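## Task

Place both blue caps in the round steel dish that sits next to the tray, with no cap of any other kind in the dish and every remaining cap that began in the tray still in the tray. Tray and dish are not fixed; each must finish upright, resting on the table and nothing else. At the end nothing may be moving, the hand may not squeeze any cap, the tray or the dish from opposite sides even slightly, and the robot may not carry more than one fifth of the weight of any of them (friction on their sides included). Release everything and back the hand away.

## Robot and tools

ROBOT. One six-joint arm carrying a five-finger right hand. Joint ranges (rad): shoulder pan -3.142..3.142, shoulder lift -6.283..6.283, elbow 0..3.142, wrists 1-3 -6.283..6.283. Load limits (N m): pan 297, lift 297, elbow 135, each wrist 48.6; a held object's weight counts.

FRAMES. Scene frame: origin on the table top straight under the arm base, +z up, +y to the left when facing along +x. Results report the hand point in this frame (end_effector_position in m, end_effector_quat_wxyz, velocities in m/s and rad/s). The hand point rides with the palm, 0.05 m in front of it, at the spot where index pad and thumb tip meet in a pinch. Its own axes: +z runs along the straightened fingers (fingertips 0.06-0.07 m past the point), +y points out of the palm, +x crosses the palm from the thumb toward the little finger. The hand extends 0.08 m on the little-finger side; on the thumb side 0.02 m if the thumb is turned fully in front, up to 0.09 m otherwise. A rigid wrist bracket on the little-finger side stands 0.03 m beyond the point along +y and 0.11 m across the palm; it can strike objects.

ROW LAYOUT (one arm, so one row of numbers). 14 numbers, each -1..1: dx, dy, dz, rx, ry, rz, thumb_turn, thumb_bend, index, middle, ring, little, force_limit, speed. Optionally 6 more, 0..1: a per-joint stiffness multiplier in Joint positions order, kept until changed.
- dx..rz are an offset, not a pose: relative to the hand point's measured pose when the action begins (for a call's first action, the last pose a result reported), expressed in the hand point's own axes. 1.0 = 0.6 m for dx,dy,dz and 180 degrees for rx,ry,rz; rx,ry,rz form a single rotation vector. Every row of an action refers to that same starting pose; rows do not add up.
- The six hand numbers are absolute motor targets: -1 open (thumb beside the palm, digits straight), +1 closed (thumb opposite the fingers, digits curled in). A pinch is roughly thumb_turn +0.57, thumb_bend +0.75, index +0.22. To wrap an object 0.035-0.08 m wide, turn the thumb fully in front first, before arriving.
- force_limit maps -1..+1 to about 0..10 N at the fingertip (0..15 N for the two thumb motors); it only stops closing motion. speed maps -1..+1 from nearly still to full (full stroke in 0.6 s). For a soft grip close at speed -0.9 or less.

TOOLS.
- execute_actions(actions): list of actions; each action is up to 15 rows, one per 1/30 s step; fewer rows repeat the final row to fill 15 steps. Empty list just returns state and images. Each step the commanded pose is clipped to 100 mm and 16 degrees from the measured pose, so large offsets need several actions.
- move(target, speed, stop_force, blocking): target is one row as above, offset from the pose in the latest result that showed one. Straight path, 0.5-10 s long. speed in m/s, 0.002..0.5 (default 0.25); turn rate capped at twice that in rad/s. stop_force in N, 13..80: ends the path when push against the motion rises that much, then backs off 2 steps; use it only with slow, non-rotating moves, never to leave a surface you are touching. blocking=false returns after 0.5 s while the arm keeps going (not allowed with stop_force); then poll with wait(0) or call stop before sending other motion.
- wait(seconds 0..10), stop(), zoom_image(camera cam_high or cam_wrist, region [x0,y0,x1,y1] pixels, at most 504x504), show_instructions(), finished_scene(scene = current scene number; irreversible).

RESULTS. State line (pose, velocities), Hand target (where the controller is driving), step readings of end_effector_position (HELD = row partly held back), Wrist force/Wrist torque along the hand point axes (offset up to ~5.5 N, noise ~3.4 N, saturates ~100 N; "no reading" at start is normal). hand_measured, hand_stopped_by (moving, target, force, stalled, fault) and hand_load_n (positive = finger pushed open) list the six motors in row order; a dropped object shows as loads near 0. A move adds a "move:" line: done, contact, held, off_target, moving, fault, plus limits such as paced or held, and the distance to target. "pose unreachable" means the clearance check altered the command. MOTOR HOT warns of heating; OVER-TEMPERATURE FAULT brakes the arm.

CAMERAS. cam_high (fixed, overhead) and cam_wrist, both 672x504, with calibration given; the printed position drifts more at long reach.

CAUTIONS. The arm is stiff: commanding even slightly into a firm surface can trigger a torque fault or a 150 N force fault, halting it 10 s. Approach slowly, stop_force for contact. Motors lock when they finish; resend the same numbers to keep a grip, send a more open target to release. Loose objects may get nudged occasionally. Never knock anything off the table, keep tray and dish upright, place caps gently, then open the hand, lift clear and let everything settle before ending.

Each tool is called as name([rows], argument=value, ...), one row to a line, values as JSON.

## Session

execute_actions(actions=[])

zoom_image(camera="cam_high", region=[200, 100, 520, 400])

Scene clock: 0.00 s.
end_effector_position=(+0.5730, -0.3176, +0.3969) hand_measured=(-1.000, -1.000, -1.000, -1.000, -1.000, -1.000) hand_load_n=(+0.0, +0.0, +0.0, +0.0, +0.0, +0.0) hand_stopped_by=(target, target, target, target, target, target) hand_force_limit=0.00 hand_speed=-0.80 end_effector_quat_wxyz=(-0.301, -0.124, +0.926, +0.192) end_effector_velocity=(-0.000, -0.000, -0.000) end_effector_angular_velocity=(-0.001, +0.001, -0.001)
Joint positions: [-0.757 -0.9    1.216  1.957  1.793 -2.534]
Joint velocities: [-0.     0.     0.     0.     0.001  0.002]
Wrist force (N, on the end effector, along its own x y z axes, offset not removed): no reading
Wrist torque (N m, same axes, about the end effector's origin, offset not removed): no reading
Hand target: +0.573, -0.318, +0.397; -0.301, -0.124, +0.926, +0.192
Joint stiffness scale: [1. 1. 1. 1. 1. 1.]
camera_calibration (this result's frames):
cam_wrist: T_world_to_cam=[[-0.0315724, 0.927413, 0.372704, 0.163275], [0.993245, 0.0707696, -0.0919592, -0.506312], [-0.11166, 0.367283, -0.923383, 0.679355], [0, 0, 0, 1]] pos_world=[0.583904, -0.365107, 0.519891]

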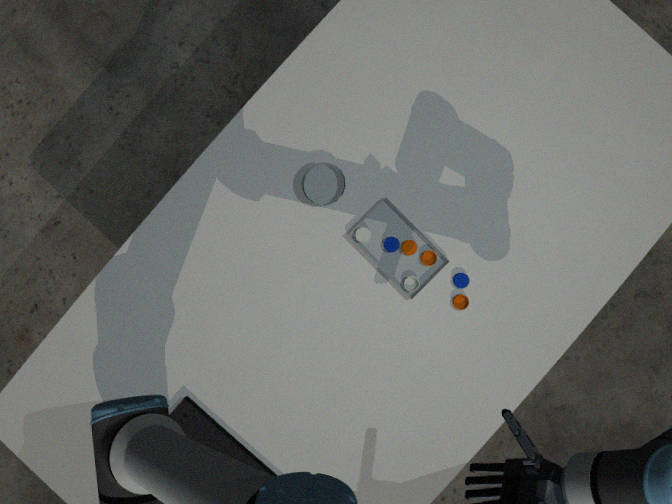

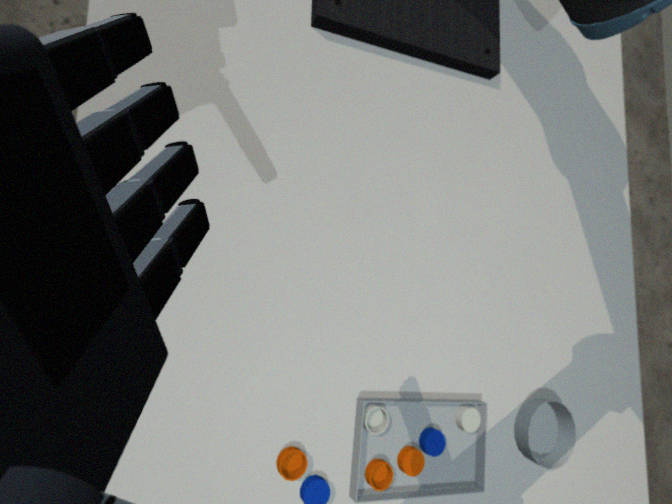

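Region (200, 100, 520, 400) of cam_high's 672x504 image, scaled by 1.575, with more detail than that image has; it fills the top 472 rows of this view, and the rest is white.

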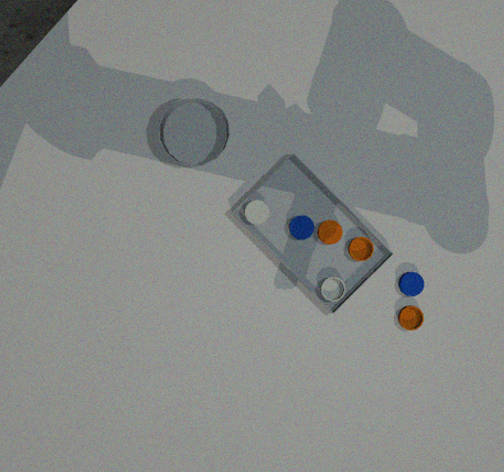

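move(target=[-0.6572, -0.058, 0.2263, 0.6587, -0.1638, -0.3222, 0.57, 0.3, -0.5, -1, -1, -1, 0.0, 0.3], speed=0.35)

Scene clock: 22.90 s.
end_effector_position=(+0.8065, -0.1746, +0.0814) hand_measured=(+0.570, +0.300, -0.500, -1.000, -1.000, -1.000) hand_load_n=(+0.0, +0.0, +0.0, +0.0, +0.0, +0.0) hand_stopped_by=(target, target, target, target, target, target) hand_force_limit=0.00 hand_speed=0.30 end_effector_quat_wxyz=(-0.248, +0.621, -0.518, +0.533) end_effector_velocity=(+0.001, +0.000, +0.000) end_effector_angular_velocity=(-0.005, -0.010, +0.007)
Joint positions: [-0.479 -1.188  2.045 -0.537  1.342 -3.651]
Joint velocities: [-0.002  0.     0.005 -0.016 -0.009 -0.002]
Wrist force (N, on the end effector, along its own x y z axes, offset not removed): [-2.2 0.9 -0.5]
Wrist torque (N m, same axes, about the end effector's origin, offset not removed): [0.51 0.45 0.04]
Hand target: +0.805, -0.175, +0.079; -0.248, +0.621, -0.519, +0.533
Off the commanded pose: 0.002 m, 0 deg.
Joint stiffness scale: [1. 1. 1. 1. 1. 1.]
move: done
camera_calibration (this result's frames):
cam_wrist: T_world_to_cam=[[-0.362914, -0.242198, -0.899796, 0.32212], [-0.34733, 0.931202, -0.110563, 0.455549], [0.86467, 0.272402, -0.422069, -0.48325], [0, 0, 0, 1]] pos_world=[0.69298, -0.214554, 0.136244]

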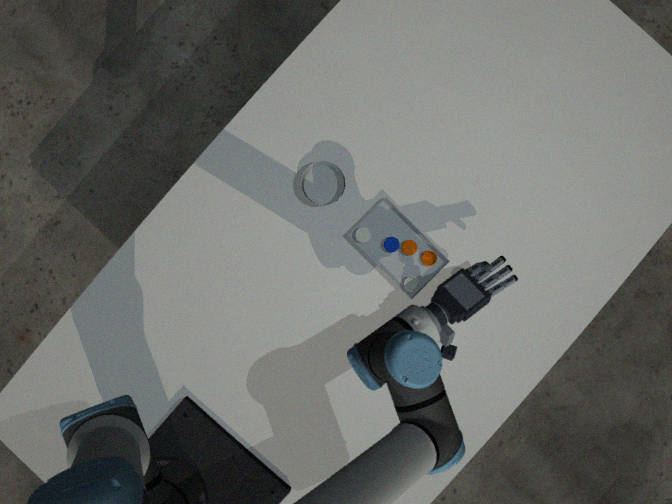

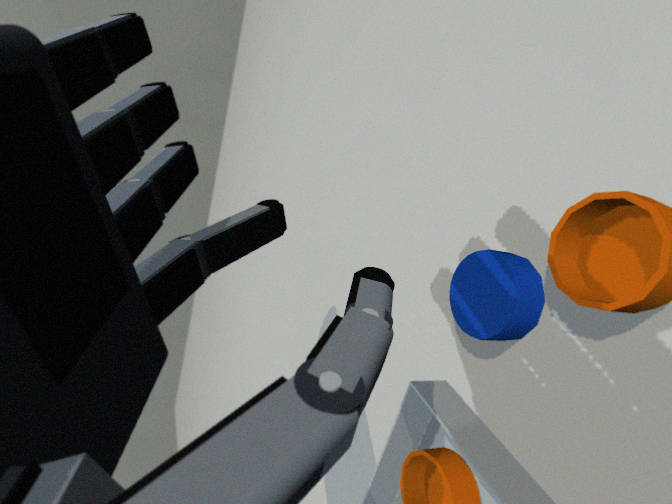

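move(target=[-0.0445, 0.0665, 0.0068, 0, 0, 0, 0.57, 0.3, -0.5, -1, -1, -1, 0.0, 0.3], speed=0.1)

Scene clock: 32.97 s.
end_effector_position=(+0.7987, -0.1668, +0.0360) hand_measured=(+0.570, +0.300, -0.500, -1.000, -1.000, -1.000) hand_load_n=(+0.0, +0.0, +0.0, +0.0, +0.0, +0.0) hand_stopped_by=(target, target, target, target, target, target) hand_force_limit=0.00 hand_speed=0.30 end_effector_quat_wxyz=(-0.248, +0.621, -0.518, +0.534) end_effector_velocity=(+0.003, -0.003, +0.003) end_effector_angular_velocity=(-0.006, -0.014, -0.003)
Joint positions: [-0.473 -1.134  2.08  -0.627  1.349 -3.65 ]
Joint velocities: [-0.    -0.     0.    -0.016  0.002  0.002]
Wrist force (N, on the end effector, along its own x y z axes, offset not removed): [1.2 -0.2 -0.9]
Wrist torque (N m, same axes, about the end effector's origin, offset not removed): [0.47 0.04 0.18]
Hand target: +0.798, -0.165, +0.035; -0.248, +0.621, -0.518, +0.533
Off the commanded pose: 0.002 m, 0 deg.
Joint stiffness scale: [1. 1. 1. 1. 1. 1.]
move: done
camera_calibration (this result's frames):
cam_wrist: T_world_to_cam=[[-0.363289, -0.242889, -0.899459, 0.280514], [-0.34697, 0.931245, -0.111332, 0.440257], [0.864657, 0.27164, -0.422586, -0.49784], [0, 0, 0, 1]] pos_world=[0.685125, -0.20662, 0.0909443]

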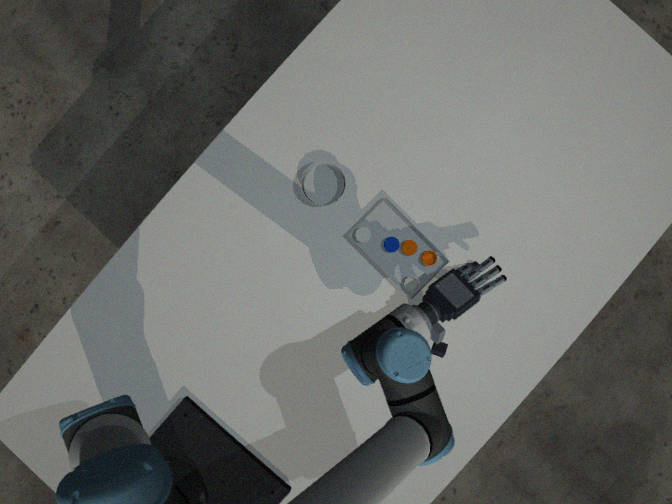

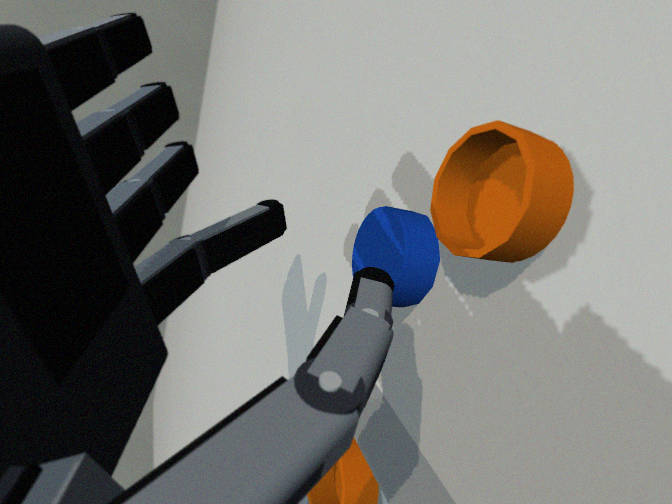

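move(target=[-0.014, 0.0243, 0.0083, 0, 0, 0, 0.57, 0.3, -0.5, -1, -1, -1, 0.0, 0.3], speed=0.03)

execute_actions([
  [[0,0,0,0,0,0,0.57,0.3,-0.2,-1,-1,-1,-0.4,-0.8]],
  [[0,0,0,0,0,0,0.57,0.3,-0.2,-1,-1,-1,-0.4,-0.8]],
  [[0,0,0,0,0,0,0.57,0.3,-0.2,-1,-1,-1,-0.4,-0.8]],
])

Scene clock: 40.73 s.
end_effector_position=(+0.8000, -0.1676, +0.0206) hand_measured=(+0.570, +0.300, -0.500, -1.000, -1.000, -1.000) hand_load_n=(+0.0, +0.0, +0.0, +0.0, +0.0, +0.0) hand_stopped_by=(target, target, target, target, target, target) hand_force_limit=0.00 hand_speed=0.30 end_effector_quat_wxyz=(-0.248, +0.620, -0.518, +0.535) end_effector_velocity=(+0.002, +0.000, +0.001) end_effector_angular_velocity=(-0.004, -0.006, +0.002)
Joint positions: [-0.472 -1.108  2.083 -0.658  1.35  -3.65 ]
Joint velocities: [ 0.002 -0.    -0.    -0.007  0.    -0.001]
Wrist force (N, on the end effector, along its own x y z axes, offset not removed): [2.2 1.1 -1.3]
Wrist torque (N m, same axes, about the end effector's origin, offset not removed): [0.61 0.05 0.08]
Hand target: +0.799, -0.165, +0.019; -0.248, +0.621, -0.518, +0.534
Off the commanded pose: 0.003 m, 0 deg.
Joint stiffness scale: [1. 1. 1. 1. 1. 1.]
move: done
camera_calibration (this result's frames):
cam_wrist: T_world_to_cam=[[-0.361643, -0.243856, -0.899861, 0.265447], [-0.345999, 0.931364, -0.11334, 0.439036], [0.865736, 0.270363, -0.421195, -0.506388], [0, 0, 0, 1]] pos_world=[0.686302, -0.207263, 0.0753379]

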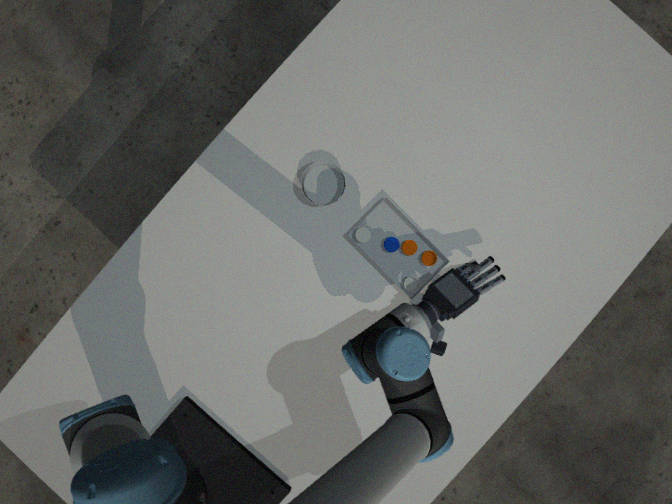

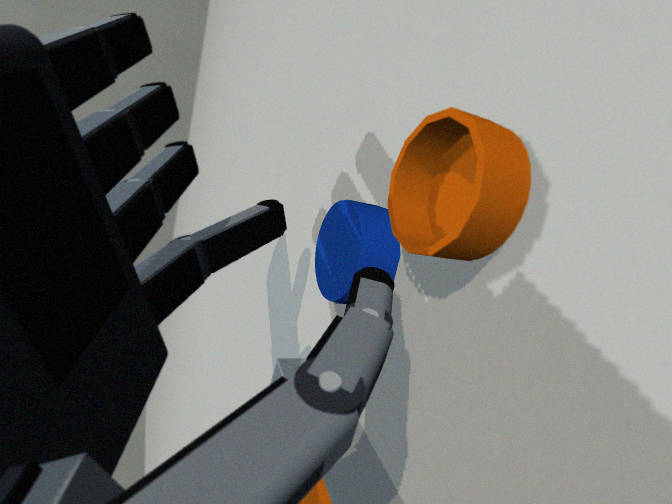

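Scene clock: 42.23 s.
end_effector_position=(+0.8001, -0.1676, +0.0206) hand_measured=(+0.570, +0.300, -0.200, -1.000, -1.000, -1.000) hand_load_n=(+0.0, +0.0, +0.0, +0.0, +0.0, +0.0) hand_stopped_by=(target, target, target, target, target, target) hand_force_limit=-0.40 hand_speed=-0.80 end_effector_quat_wxyz=(-0.248, +0.620, -0.518, +0.535) end_effector_velocity=(+0.000, -0.000, +0.000) end_effector_angular_velocity=(-0.002, -0.000, +0.001)
Joint positions: [-0.472 -1.108  2.083 -0.658  1.35  -3.65 ]
Joint velocities: [-0.    -0.     0.    -0.001 -0.001 -0.002]
Wrist force (N, on the end effector, along its own x y z axes, offset not removed): [-0.3 -2.9 0.0]
Wrist torque (N m, same axes, about the end effector's origin, offset not removed): [-0.01 0.11 -0.04]
Hand target: +0.800, -0.168, +0.021; -0.248, +0.620, -0.518, +0.535
Off the commanded pose: 0.000 m, 0 deg.
Joint stiffness scale: [1. 1. 1. 1. 1. 1.]
Step readings (end_effector_position; steps 1 to 15: 1st action; 16 to 30: 2nd action; 31 to 45: 3rd action):
0: (+0.8000, -0.1676, +0.0206)
1: (+0.8000, -0.1676, +0.0206)
2: (+0.8001, -0.1676, +0.0206)
4: (+0.8001, -0.1676, +0.0206)
8: (+0.8001, -0.1676, +0.0206)
15: (+0.8001, -0.1676, +0.0206)
16: (+0.8001, -0.1676, +0.0206)
17: (+0.8001, -0.1676, +0.0206)
19: (+0.8001, -0.1676, +0.0206)
23: (+0.8001, -0.1676, +0.0206)
30: (+0.8001, -0.1676, +0.0206)
31: (+0.8001, -0.1676, +0.0206)
32: (+0.8001, -0.1676, +0.0206)
34: (+0.8001, -0.1676, +0.0206)
38: (+0.8001, -0.1676, +0.0206)
45: end_effector_position above
camera_calibration (this result's frames):
cam_wrist: T_world_to_cam=[[-0.361387, -0.244004, -0.899923, 0.265299], [-0.345996, 0.931336, -0.113578, 0.439076], [0.865844, 0.270324, -0.420997, -0.506526], [0, 0, 0, 1]] pos_world=[0.686366, -0.207267, 0.0753719]

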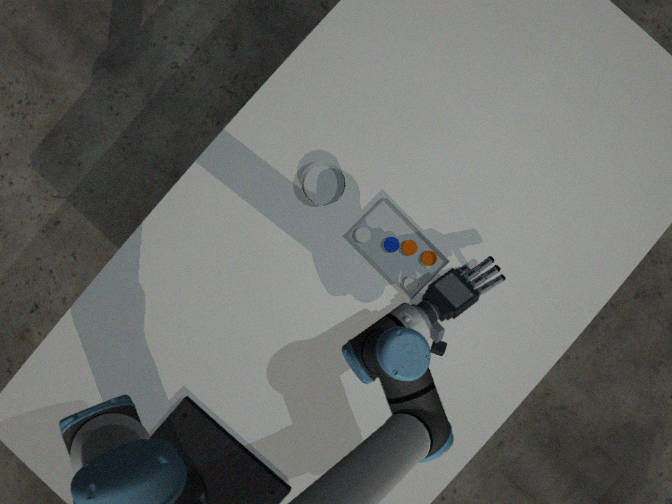

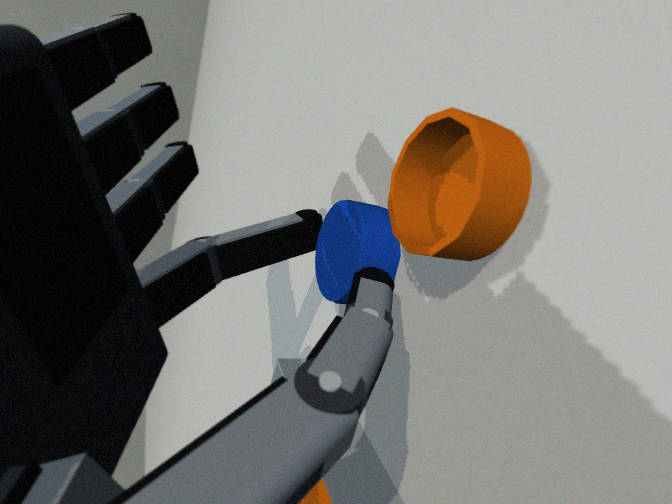

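execute_actions([
  [[0,0,0,0,0,0,0.57,0.3,0.3,-1,-1,-1,-0.2,-0.85]],
  [[0,0,0,0,0,0,0.57,0.3,0.3,-1,-1,-1,-0.2,-0.85]],
  [[0,0,0,0,0,0,0.57,0.3,0.3,-1,-1,-1,-0.2,-0.85]],
])

Scene clock: 48.97 s.
end_effector_position=(+0.8001, -0.1677, +0.0206) hand_measured=(+0.570, +0.300, -0.152, -1.000, -1.000, -1.000) hand_load_n=(-0.5, +1.5, +4.0, +0.0, +0.0, +0.0) hand_stopped_by=(target, target, force, target, target, target) hand_force_limit=-0.20 hand_speed=-0.85 end_effector_quat_wxyz=(-0.248, +0.620, -0.518, +0.535) end_effector_velocity=(+0.000, -0.000, +0.000) end_effector_angular_velocity=(-0.001, -0.001, -0.000)
Joint positions: [-0.472 -1.108  2.083 -0.658  1.35  -3.65 ]
Joint velocities: [ 0.    -0.     0.    -0.001  0.001 -0.   ]
Wrist force (N, on the end effector, along its own x y z axes, offset not removed): [-0.2 -3.9 -1.0]
Wrist torque (N m, same axes, about the end effector's origin, offset not removed): [0.09 0.44 -0.03]
Hand target: +0.800, -0.168, +0.021; -0.248, +0.620, -0.518, +0.535
Off the commanded pose: 0.000 m, 0 deg.
Joint stiffness scale: [1. 1. 1. 1. 1. 1.]
Step readings (end_effector_position; steps 1 to 15: 1st action; 16 to 30: 2nd action; 31 to 45: 3rd action):
0: (+0.8001, -0.1676, +0.0206)
1: (+0.8001, -0.1676, +0.0206)
2: (+0.8001, -0.1676, +0.0206)
4: (+0.8001, -0.1676, +0.0206)
8: (+0.8001, -0.1676, +0.0206)
15: (+0.8001, -0.1676, +0.0206)
16: (+0.8001, -0.1676, +0.0206)
17: (+0.8001, -0.1676, +0.0206)
19: (+0.8001, -0.1676, +0.0206)
23: (+0.8001, -0.1676, +0.0206)
30: (+0.8001, -0.1676, +0.0206)
31: (+0.8001, -0.1676, +0.0206)
32: (+0.8001, -0.1676, +0.0206)
34: (+0.8001, -0.1677, +0.0206)
38: (+0.8001, -0.1677, +0.0206)
45: end_effector_position above
camera_calibration (this result's frames):
cam_wrist: T_world_to_cam=[[-0.361259, -0.244073, -0.899956, 0.265223], [-0.34598, 0.931327, -0.113698, 0.439099], [0.865904, 0.270292, -0.420895, -0.506594], [0, 0, 0, 1]] pos_world=[0.686395, -0.207283, 0.0753912]

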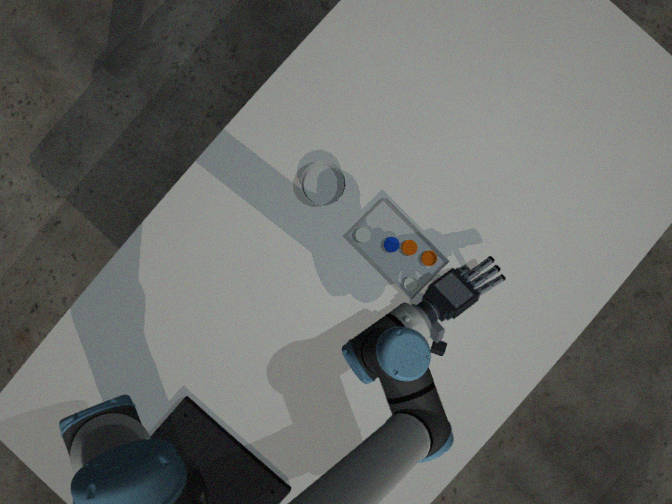

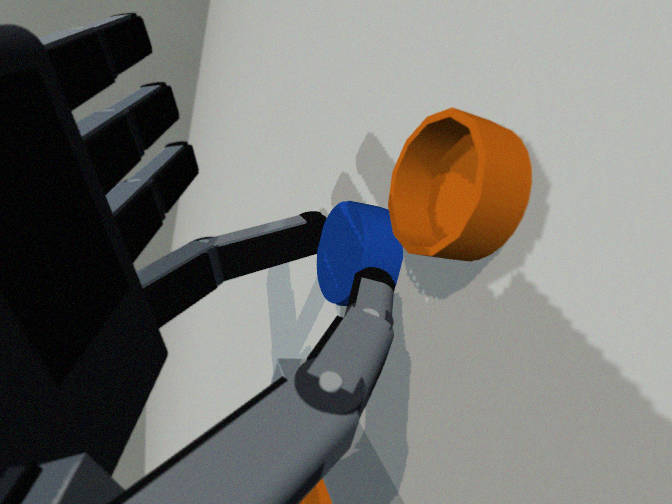

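Contact on both. Lift slowly to test.

move(target=[0.0469, -0.1006, -0.0361, 0, 0, 0, 0.57, 0.3, 0.3, -1, -1, -1, -0.2, -0.85], speed=0.05)

Scene clock: 53.23 s.
end_effector_position=(+0.7986, -0.1665, +0.0889) hand_measured=(+0.570, +0.298, -0.152, -1.000, -1.000, -1.000) hand_load_n=(+0.0, +2.5, +3.5, +0.0, +0.0, +0.0) hand_stopped_by=(target, target, force, target, target, target) hand_force_limit=-0.20 hand_speed=-0.85 end_effector_quat_wxyz=(-0.248, +0.620, -0.518, +0.534) end_effector_velocity=(-0.002, +0.001, -0.002) end_effector_angular_velocity=(+0.004, +0.009, +0.001)
Joint positions: [-0.472 -1.211  2.061 -0.533  1.35  -3.65 ]
Joint velocities: [-0.001 -0.001 -0.     0.01  -0.001 -0.001]
Wrist force (N, on the end effector, along its own x y z axes, offset not removed): [-1.3 -3.1 -2.1]
Wrist torque (N m, same axes, about the end effector's origin, offset not removed): [0.04 0.51 -0.17]
Hand target: +0.800, -0.167, +0.091; -0.248, +0.620, -0.518, +0.535
Off the commanded pose: 0.002 m, 0 deg.
Joint stiffness scale: [1. 1. 1. 1. 1. 1.]
move: done
camera_calibration (this result's frames):
cam_wrist: T_world_to_cam=[[-0.362325, -0.2435, -0.899682, 0.327343], [-0.346108, 0.931401, -0.112698, 0.445271], [0.865407, 0.270554, -0.421747, -0.476317], [0, 0, 0, 1]] pos_world=[0.684925, -0.206149, 0.1438]

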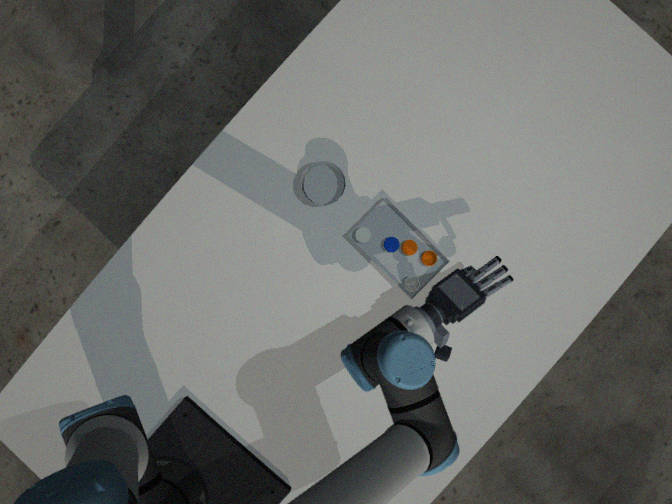

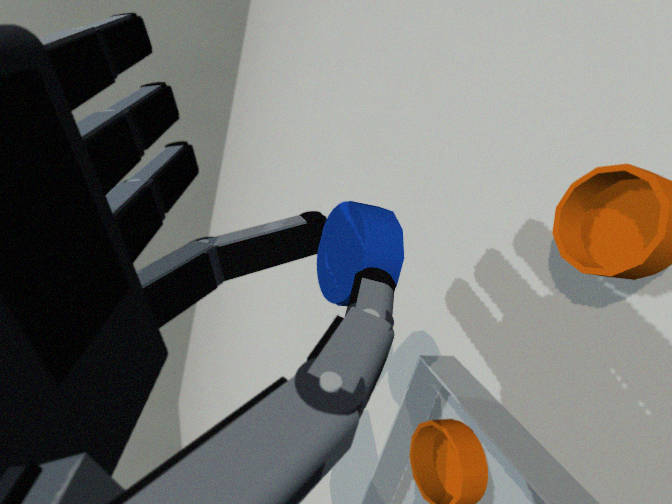

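move(target=[-0.5397, -0.1775, -0.2125, 0, 0, 0, 0.57, 0.3, 0.3, -1, -1, -1, -0.2, -0.85], speed=0.2)

Scene clock: 59.80 s.
end_effector_position=(+0.7559, +0.1930, +0.0879) hand_measured=(+0.570, +0.298, -0.152, -1.000, -1.000, -1.000) hand_load_n=(+0.0, +2.5, +3.5, +0.0, +0.0, +0.0) hand_stopped_by=(target, target, force, target, target, target) hand_force_limit=-0.20 hand_speed=-0.85 end_effector_quat_wxyz=(-0.247, +0.621, -0.518, +0.534) end_effector_velocity=(-0.001, -0.001, +0.000) end_effector_angular_velocity=(-0.000, +0.001, -0.009)
Joint positions: [ 0.16  -1.204  2.05  -0.511  1.952 -3.451]
Joint velocities: [ 0.003  0.    -0.002  0.005  0.011  0.004]
Wrist force (N, on the end effector, along its own x y z axes, offset not removed): [1.5 0.3 -2.6]
Wrist torque (N m, same axes, about the end effector's origin, offset not removed): [0.63 0.16 0.21]
Hand target: +0.757, +0.195, +0.088; -0.248, +0.620, -0.518, +0.534
Off the commanded pose: 0.002 m, 0 deg.
Joint stiffness scale: [1. 1. 1. 1. 1. 1.]
move: done
camera_calibration (this result's frames):
cam_wrist: T_world_to_cam=[[-0.363407, -0.244385, -0.899006, 0.399424], [-0.346245, 0.93129, -0.113198, 0.0957768], [0.864899, 0.270139, -0.423055, -0.53654], [0, 0, 0, 1]] pos_world=[0.642369, 0.153358, 0.142941]

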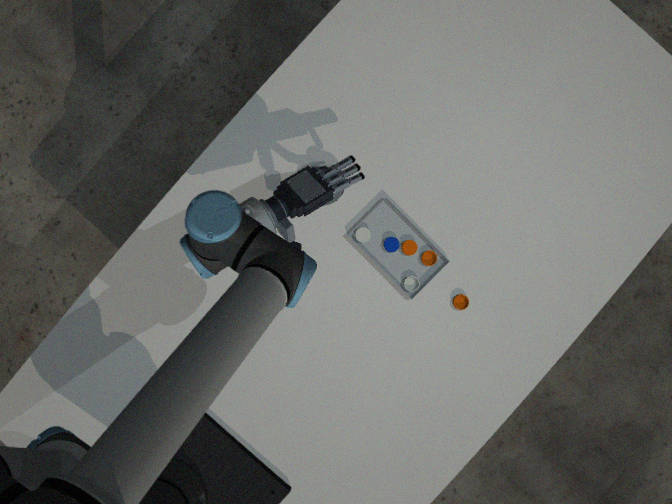

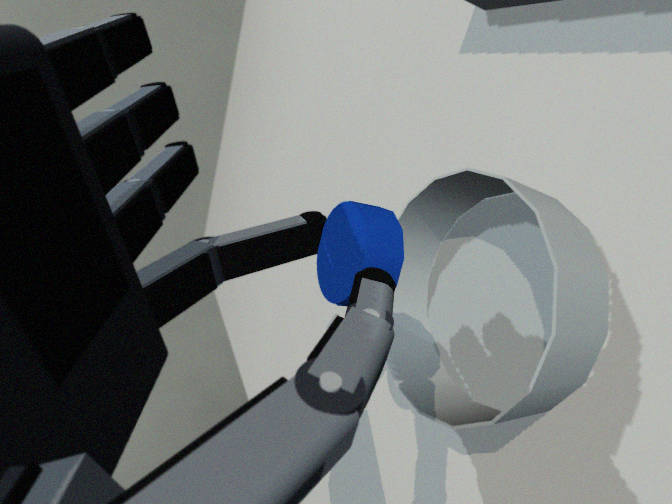

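move(target=[-0.0273, 0.0512, 0.0107, 0, 0, 0, 0.57, 0.3, 0.3, -1, -1, -1, -0.2, -0.85], speed=0.08)

execute_actions([
  [[0,0,0,0,0,0,0.57,0.3,-0.5,-1,-1,-1,0.0,0.3]],
])

Scene clock: 66.83 s.
end_effector_position=(+0.7533, +0.1946, +0.0537) hand_measured=(+0.570, +0.298, -0.152, -1.000, -1.000, -1.000) hand_load_n=(+0.0, +2.5, +3.5, +0.0, +0.0, +0.0) hand_stopped_by=(target, target, force, target, target, target) hand_force_limit=-0.20 hand_speed=-0.85 end_effector_quat_wxyz=(-0.246, +0.621, -0.518, +0.534) end_effector_velocity=(+0.005, -0.000, +0.003) end_effector_angular_velocity=(+0.002, -0.017, -0.001)
Joint positions: [ 0.164 -1.157  2.067 -0.574  1.957 -3.45 ]
Joint velocities: [-0.001  0.    -0.    -0.017  0.001 -0.001]
Wrist force (N, on the end effector, along its own x y z axes, offset not removed): [-3.4 1.4 -0.2]
Wrist torque (N m, same axes, about the end effector's origin, offset not removed): [0.62 0.62 -0.07]
Hand target: +0.752, +0.196, +0.053; -0.247, +0.621, -0.518, +0.534
Off the commanded pose: 0.002 m, 0 deg.
Joint stiffness scale: [1. 1. 1. 1. 1. 1.]
move: done
camera_calibration (this result's frames):
cam_wrist: T_world_to_cam=[[-0.364139, -0.244984, -0.898546, 0.368781], [-0.345818, 0.931376, -0.113791, 0.0891944], [0.864762, 0.269298, -0.42387, -0.548834], [0, 0, 0, 1]] pos_world=[0.639743, 0.155072, 0.108882]

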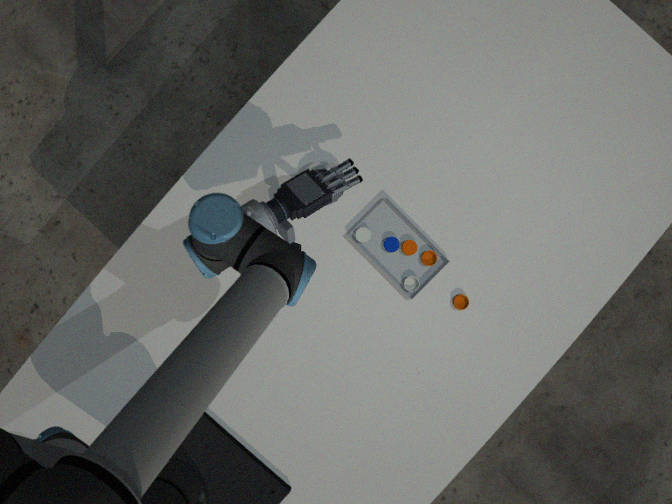

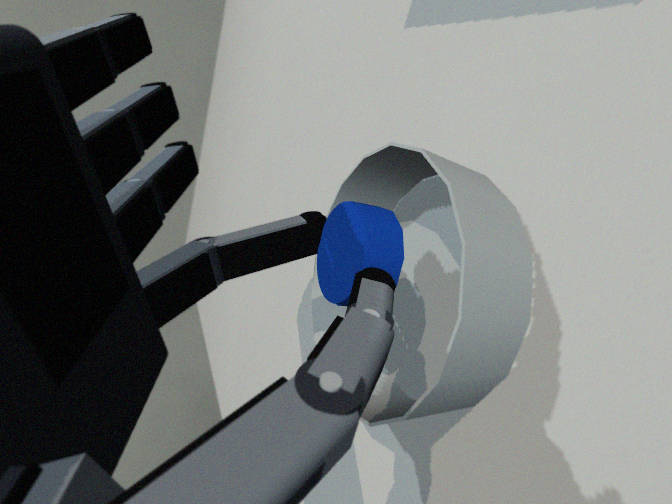

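Scene clock: 67.33 s.
end_effector_position=(+0.7535, +0.1946, +0.0539) hand_measured=(+0.570, +0.300, -0.500, -1.000, -1.000, -1.000) hand_load_n=(+0.0, +0.0, +0.0, +0.0, +0.0, +0.0) hand_stopped_by=(target, target, target, target, target, target) hand_force_limit=0.00 hand_speed=0.30 end_effector_quat_wxyz=(-0.247, +0.621, -0.518, +0.535) end_effector_velocity=(-0.000, +0.000, +0.000) end_effector_angular_velocity=(-0.001, -0.000, +0.001)
Joint positions: [ 0.164 -1.157  2.067 -0.574  1.957 -3.45 ]
Joint velocities: [ 0.001 -0.     0.    -0.    -0.    -0.001]
Wrist force (N, on the end effector, along its own x y z axes, offset not removed): [-2.7 -2.3 -0.1]
Wrist torque (N m, same axes, about the end effector's origin, offset not removed): [0.06 0.61 -0.03]
Hand target: +0.753, +0.195, +0.054; -0.246, +0.621, -0.518, +0.534
Off the commanded pose: 0.000 m, 0 deg.
Joint stiffness scale: [1. 1. 1. 1. 1. 1.]
Step readings (end_effector_position):
0: (+0.7533, +0.1946, +0.0537)
1: (+0.7534, +0.1946, +0.0538)
2: (+0.7535, +0.1946, +0.0539)
4: (+0.7535, +0.1946, +0.0539)
8: (+0.7535, +0.1946, +0.0539)
15: end_effector_position above
camera_calibration (this result's frames):
cam_wrist: T_world_to_cam=[[-0.363483, -0.24489, -0.898837, 0.368476], [-0.345712, 0.931395, -0.113957, 0.0891753], [0.86508, 0.269318, -0.423208, -0.549226], [0, 0, 0, 1]] pos_world=[0.639888, 0.155095, 0.108926]

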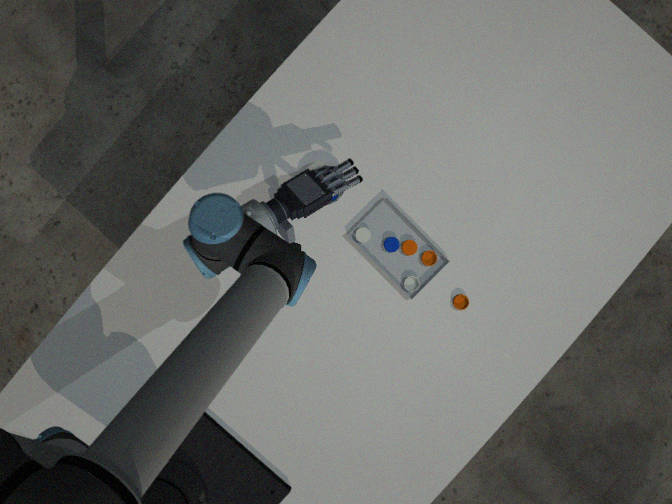

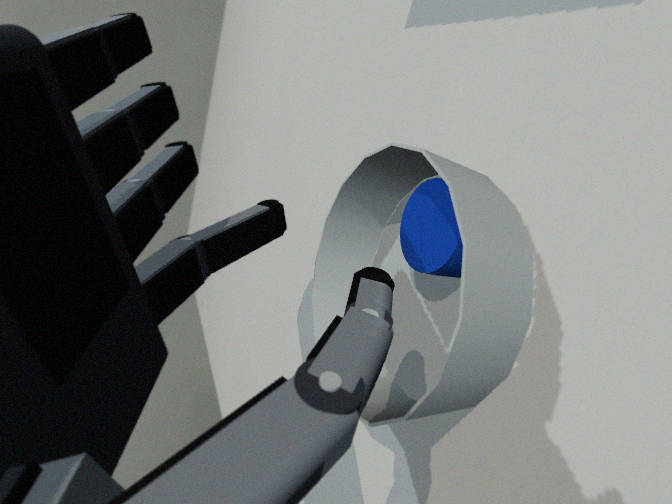

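move(target=[0.3138, 0.0722, 0.0665, 0.067, -0.1437, -0.0515, 0.57, 0.3, -0.5, -1, -1, -1, 0.0, 0.3], speed=0.25)

Scene clock: 77.87 s.
end_effector_position=(+0.7515, +0.0014, +0.0809) hand_measured=(+0.570, +0.300, -0.500, -1.000, -1.000, -1.000) hand_load_n=(+0.0, +0.0, +0.0, +0.0, +0.0, +0.0) hand_stopped_by=(target, target, target, target, target, target) hand_force_limit=0.00 hand_speed=0.30 end_effector_quat_wxyz=(-0.376, +0.734, -0.341, +0.452) end_effector_velocity=(+0.002, -0.004, +0.002) end_effector_angular_velocity=(-0.004, +0.002, +0.011)
Joint positions: [-0.431 -1.251  2.153 -0.501  0.9   -3.838]
Joint velocities: [-0.008  0.002 -0.01   0.017 -0.016 -0.014]
Wrist force (N, on the end effector, along its own x y z axes, offset not removed): [-0.2 1.5 -1.7]
Wrist torque (N m, same axes, about the end effector's origin, offset not removed): [0.71 0.38 0.28]
Hand target: +0.753, -0.000, +0.081; -0.376, +0.734, -0.340, +0.452
Off the commanded pose: 0.003 m, 0 deg.
Joint stiffness scale: [1. 1. 1. 1. 1. 1.]
move: done
camera_calibration (this result's frames):
cam_wrist: T_world_to_cam=[[-0.19519, -0.393295, -0.898454, 0.218435], [-0.764399, 0.634962, -0.111885, 0.586378], [0.614488, 0.664938, -0.424573, -0.29612], [0, 0, 0, 1]] pos_world=[0.672825, -0.0895161, 0.136136]

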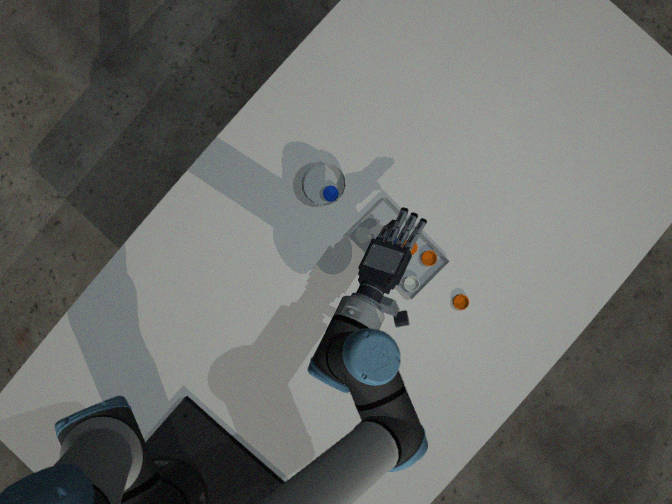

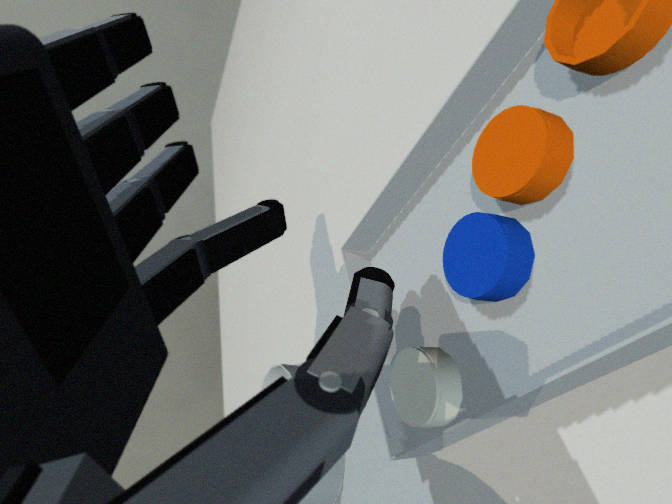

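move(target=[-0.0233, 0.0645, 0.022, 0, 0, 0, 0.57, 0.3, -0.5, -1, -1, -1, 0.0, 0.3], speed=0.1)

Scene clock: 83.50 s.
end_effector_position=(+0.7531, -0.0018, +0.0387) hand_measured=(+0.570, +0.300, -0.500, -1.000, -1.000, -1.000) hand_load_n=(+0.0, +0.0, +0.0, +0.0, +0.0, +0.0) hand_stopped_by=(target, target, target, target, target, target) hand_force_limit=0.00 hand_speed=0.30 end_effector_quat_wxyz=(-0.376, +0.734, -0.341, +0.451) end_effector_velocity=(+0.004, -0.002, +0.002) end_effector_angular_velocity=(-0.006, -0.014, +0.000)
Joint positions: [-0.435 -1.181  2.164 -0.58   0.896 -3.84 ]
Joint velocities: [ 0.    -0.     0.    -0.015  0.     0.001]
Wrist force (N, on the end effector, along its own x y z axes, offset not removed): [-1.7 1.4 -1.4]
Wrist torque (N m, same axes, about the end effector's origin, offset not removed): [0.66 0.67 0.06]
Hand target: +0.752, -0.002, +0.038; -0.376, +0.734, -0.341, +0.452
Off the commanded pose: 0.001 m, 0 deg.
Joint stiffness scale: [1. 1. 1. 1. 1. 1.]
move: done
camera_calibration (this result's frames):
cam_wrist: T_world_to_cam=[[-0.195746, -0.392894, -0.898509, 0.179978], [-0.764687, 0.634774, -0.110977, 0.585111], [0.613952, 0.665355, -0.424696, -0.312519], [0, 0, 0, 1]] pos_world=[0.674529, -0.0927649, 0.0939197]

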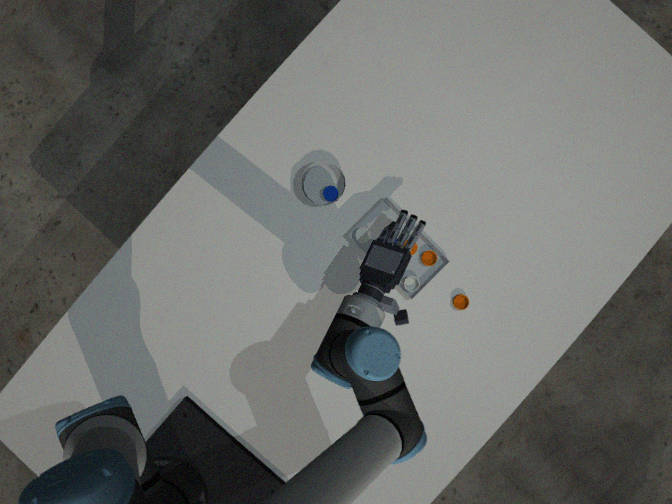

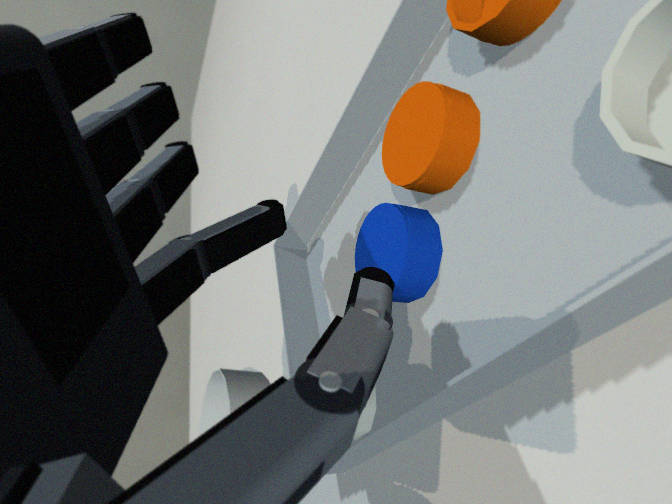

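move(target=[-0.014, 0.0243, 0.0083, 0, 0, 0, 0.57, 0.3, -0.5, -1, -1, -1, 0.0, 0.3], speed=0.03)

execute_actions([
  [[0,0,0,0,0,0,0.57,0.3,-0.2,-1,-1,-1,-0.4,-0.8]],
  [[0,0,0,0,0,0,0.57,0.3,-0.2,-1,-1,-1,-0.4,-0.8]],
  [[0,0,0,0,0,0,0.57,0.3,-0.2,-1,-1,-1,-0.4,-0.8]],
])

Scene clock: 90.57 s.
end_effector_position=(+0.7540, -0.0024, +0.0231) hand_measured=(+0.570, +0.300, -0.500, -1.000, -1.000, -1.000) hand_load_n=(+0.0, +0.0, +0.0, +0.0, +0.0, +0.0) hand_stopped_by=(target, target, target, target, target, target) hand_force_limit=0.00 hand_speed=0.30 end_effector_quat_wxyz=(-0.376, +0.734, -0.340, +0.453) end_effector_velocity=(+0.002, -0.001, +0.001) end_effector_angular_velocity=(-0.004, -0.008, -0.001)
Joint positions: [-0.435 -1.154  2.168 -0.614  0.897 -3.84 ]
Joint velocities: [ 0.001 -0.    -0.    -0.008  0.001  0.   ]
Wrist force (N, on the end effector, along its own x y z axes, offset not removed): [-0.8 3.9 -4.5]
Wrist torque (N m, same axes, about the end effector's origin, offset not removed): [1.35 0.49 0.22]
Hand target: +0.752, -0.001, +0.021; -0.376, +0.734, -0.341, +0.451
Off the commanded pose: 0.003 m, 0 deg.
Joint stiffness scale: [1. 1. 1. 1. 1. 1.]
move: done
camera_calibration (this result's frames):
cam_wrist: T_world_to_cam=[[-0.193682, -0.394064, -0.898444, 0.164352], [-0.764179, 0.634897, -0.113733, 0.584137], [0.615237, 0.664544, -0.424103, -0.320261], [0, 0, 0, 1]] pos_world=[0.675254, -0.0932739, 0.0782728]

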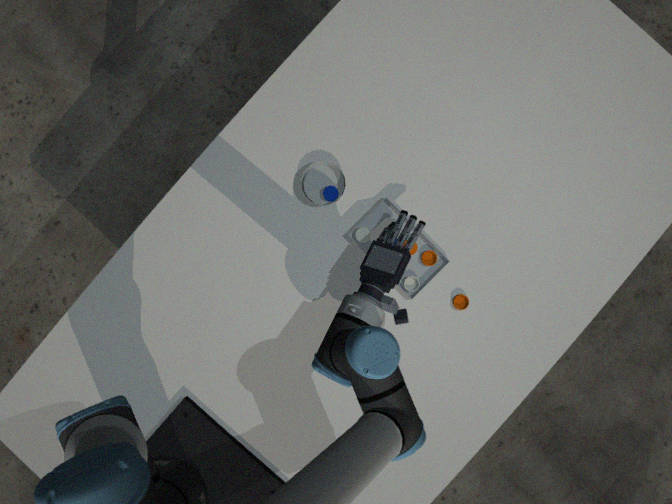

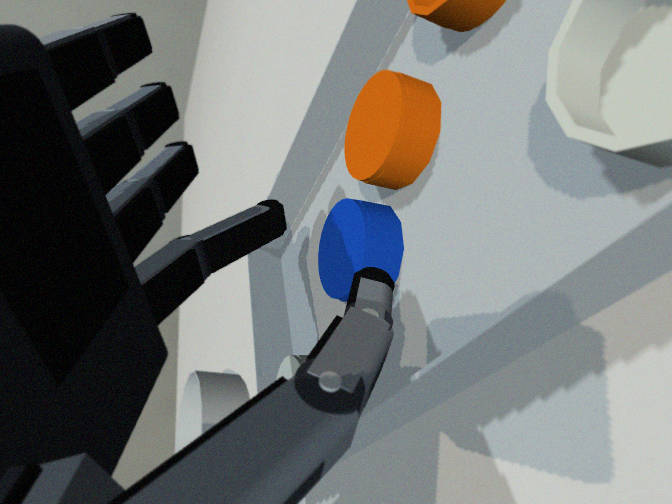

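Scene clock: 92.07 s.
end_effector_position=(+0.7541, -0.0025, +0.0231) hand_measured=(+0.570, +0.300, -0.200, -1.000, -1.000, -1.000) hand_load_n=(+0.0, +0.0, +0.0, +0.0, +0.0, +0.0) hand_stopped_by=(target, target, target, target, target, target) hand_force_limit=-0.40 hand_speed=-0.80 end_effector_quat_wxyz=(-0.376, +0.734, -0.340, +0.453) end_effector_velocity=(-0.000, -0.001, -0.000) end_effector_angular_velocity=(+0.001, +0.001, -0.002)
Joint positions: [-0.435 -1.154  2.168 -0.614  0.897 -3.84 ]
Joint velocities: [-0.001  0.001  0.    -0.001  0.001  0.002]
Wrist force (N, on the end effector, along its own x y z axes, offset not removed): [1.8 1.6 2.0]
Wrist torque (N m, same axes, about the end effector's origin, offset not removed): [0.47 -0.03 0.29]
Hand target: +0.754, -0.002, +0.023; -0.376, +0.734, -0.340, +0.453
Off the commanded pose: 0.000 m, 0 deg.
Joint stiffness scale: [1. 1. 1. 1. 1. 1.]
Step readings (end_effector_position; steps 1 to 15: 1st action; 16 to 30: 2nd action; 31 to 45: 3rd action):
0: (+0.7540, -0.0024, +0.0231)
1: (+0.7540, -0.0024, +0.0231)
2: (+0.7541, -0.0025, +0.0231)
4: (+0.7541, -0.0025, +0.0231)
8: (+0.7541, -0.0025, +0.0231)
15: (+0.7541, -0.0025, +0.0231)
16: (+0.7541, -0.0025, +0.0231)
17: (+0.7541, -0.0025, +0.0231)
19: (+0.7541, -0.0025, +0.0231)
23: (+0.7541, -0.0025, +0.0231)
30: (+0.7541, -0.0025, +0.0231)
31: (+0.7541, -0.0025, +0.0231)
32: (+0.7541, -0.0025, +0.0231)
34: (+0.7541, -0.0025, +0.0231)
38: (+0.7541, -0.0025, +0.0231)
45: end_effector_position above
camera_calibration (this result's frames):
cam_wrist: T_world_to_cam=[[-0.193396, -0.394208, -0.898442, 0.164176], [-0.764137, 0.634885, -0.114082, 0.58421], [0.61538, 0.66447, -0.424013, -0.320374], [0, 0, 0, 1]] pos_world=[0.675319, -0.0933075, 0.0783079]

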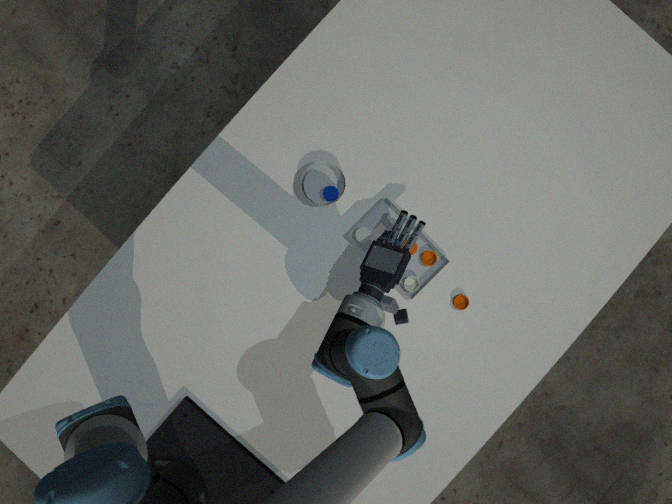

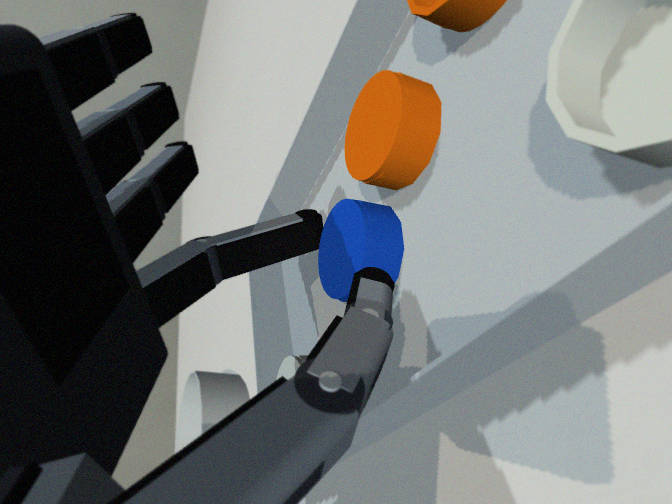

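execute_actions(actions=[])

Scene clock: 100.30 s.
end_effector_position=(+0.7541, -0.0025, +0.0231) hand_measured=(+0.570, +0.300, -0.200, -1.000, -1.000, -1.000) hand_load_n=(+0.0, +0.0, +0.0, +0.0, +0.0, +0.0) hand_stopped_by=(target, target, target, target, target, target) hand_force_limit=-0.40 hand_speed=-0.80 end_effector_quat_wxyz=(-0.376, +0.734, -0.340, +0.453) end_effector_velocity=(-0.000, +0.001, -0.000) end_effector_angular_velocity=(+0.002, +0.001, +0.000)
Joint positions: [-0.435 -1.154  2.168 -0.614  0.897 -3.84 ]
Joint velocities: [ 0.001  0.001 -0.     0.    -0.     0.002]
Wrist force (N, on the end effector, along its own x y z axes, offset not removed): [1.9 2.0 -1.0]
Wrist torque (N m, same axes, about the end effector's origin, offset not removed): [0.81 0.08 0.20]
Hand target: +0.754, -0.002, +0.023; -0.376, +0.734, -0.340, +0.453
Off the commanded pose: 0.000 m, 0 deg.
Joint stiffness scale: [1. 1. 1. 1. 1. 1.]
camera_calibration (this result's frames):
cam_wrist: T_world_to_cam=[[-0.193396, -0.394208, -0.898442, 0.164176], [-0.764137, 0.634885, -0.114082, 0.58421], [0.61538, 0.66447, -0.424013, -0.320374], [0, 0, 0, 1]] pos_world=[0.675319, -0.0933075, 0.0783079]

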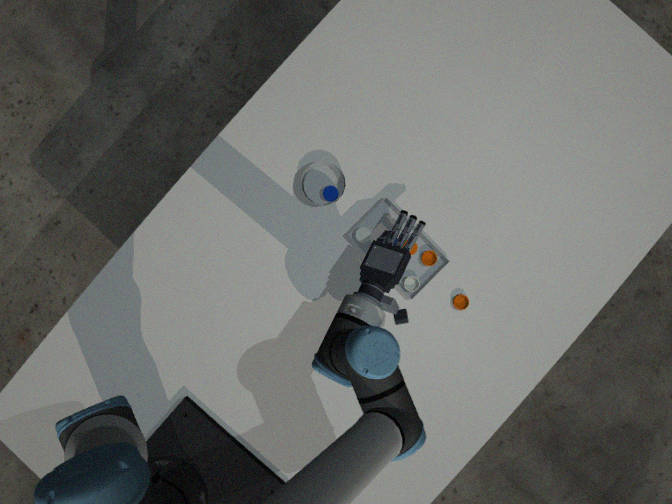

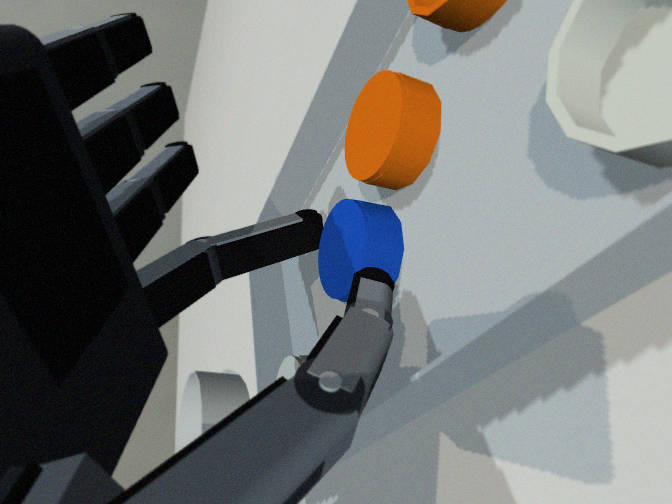

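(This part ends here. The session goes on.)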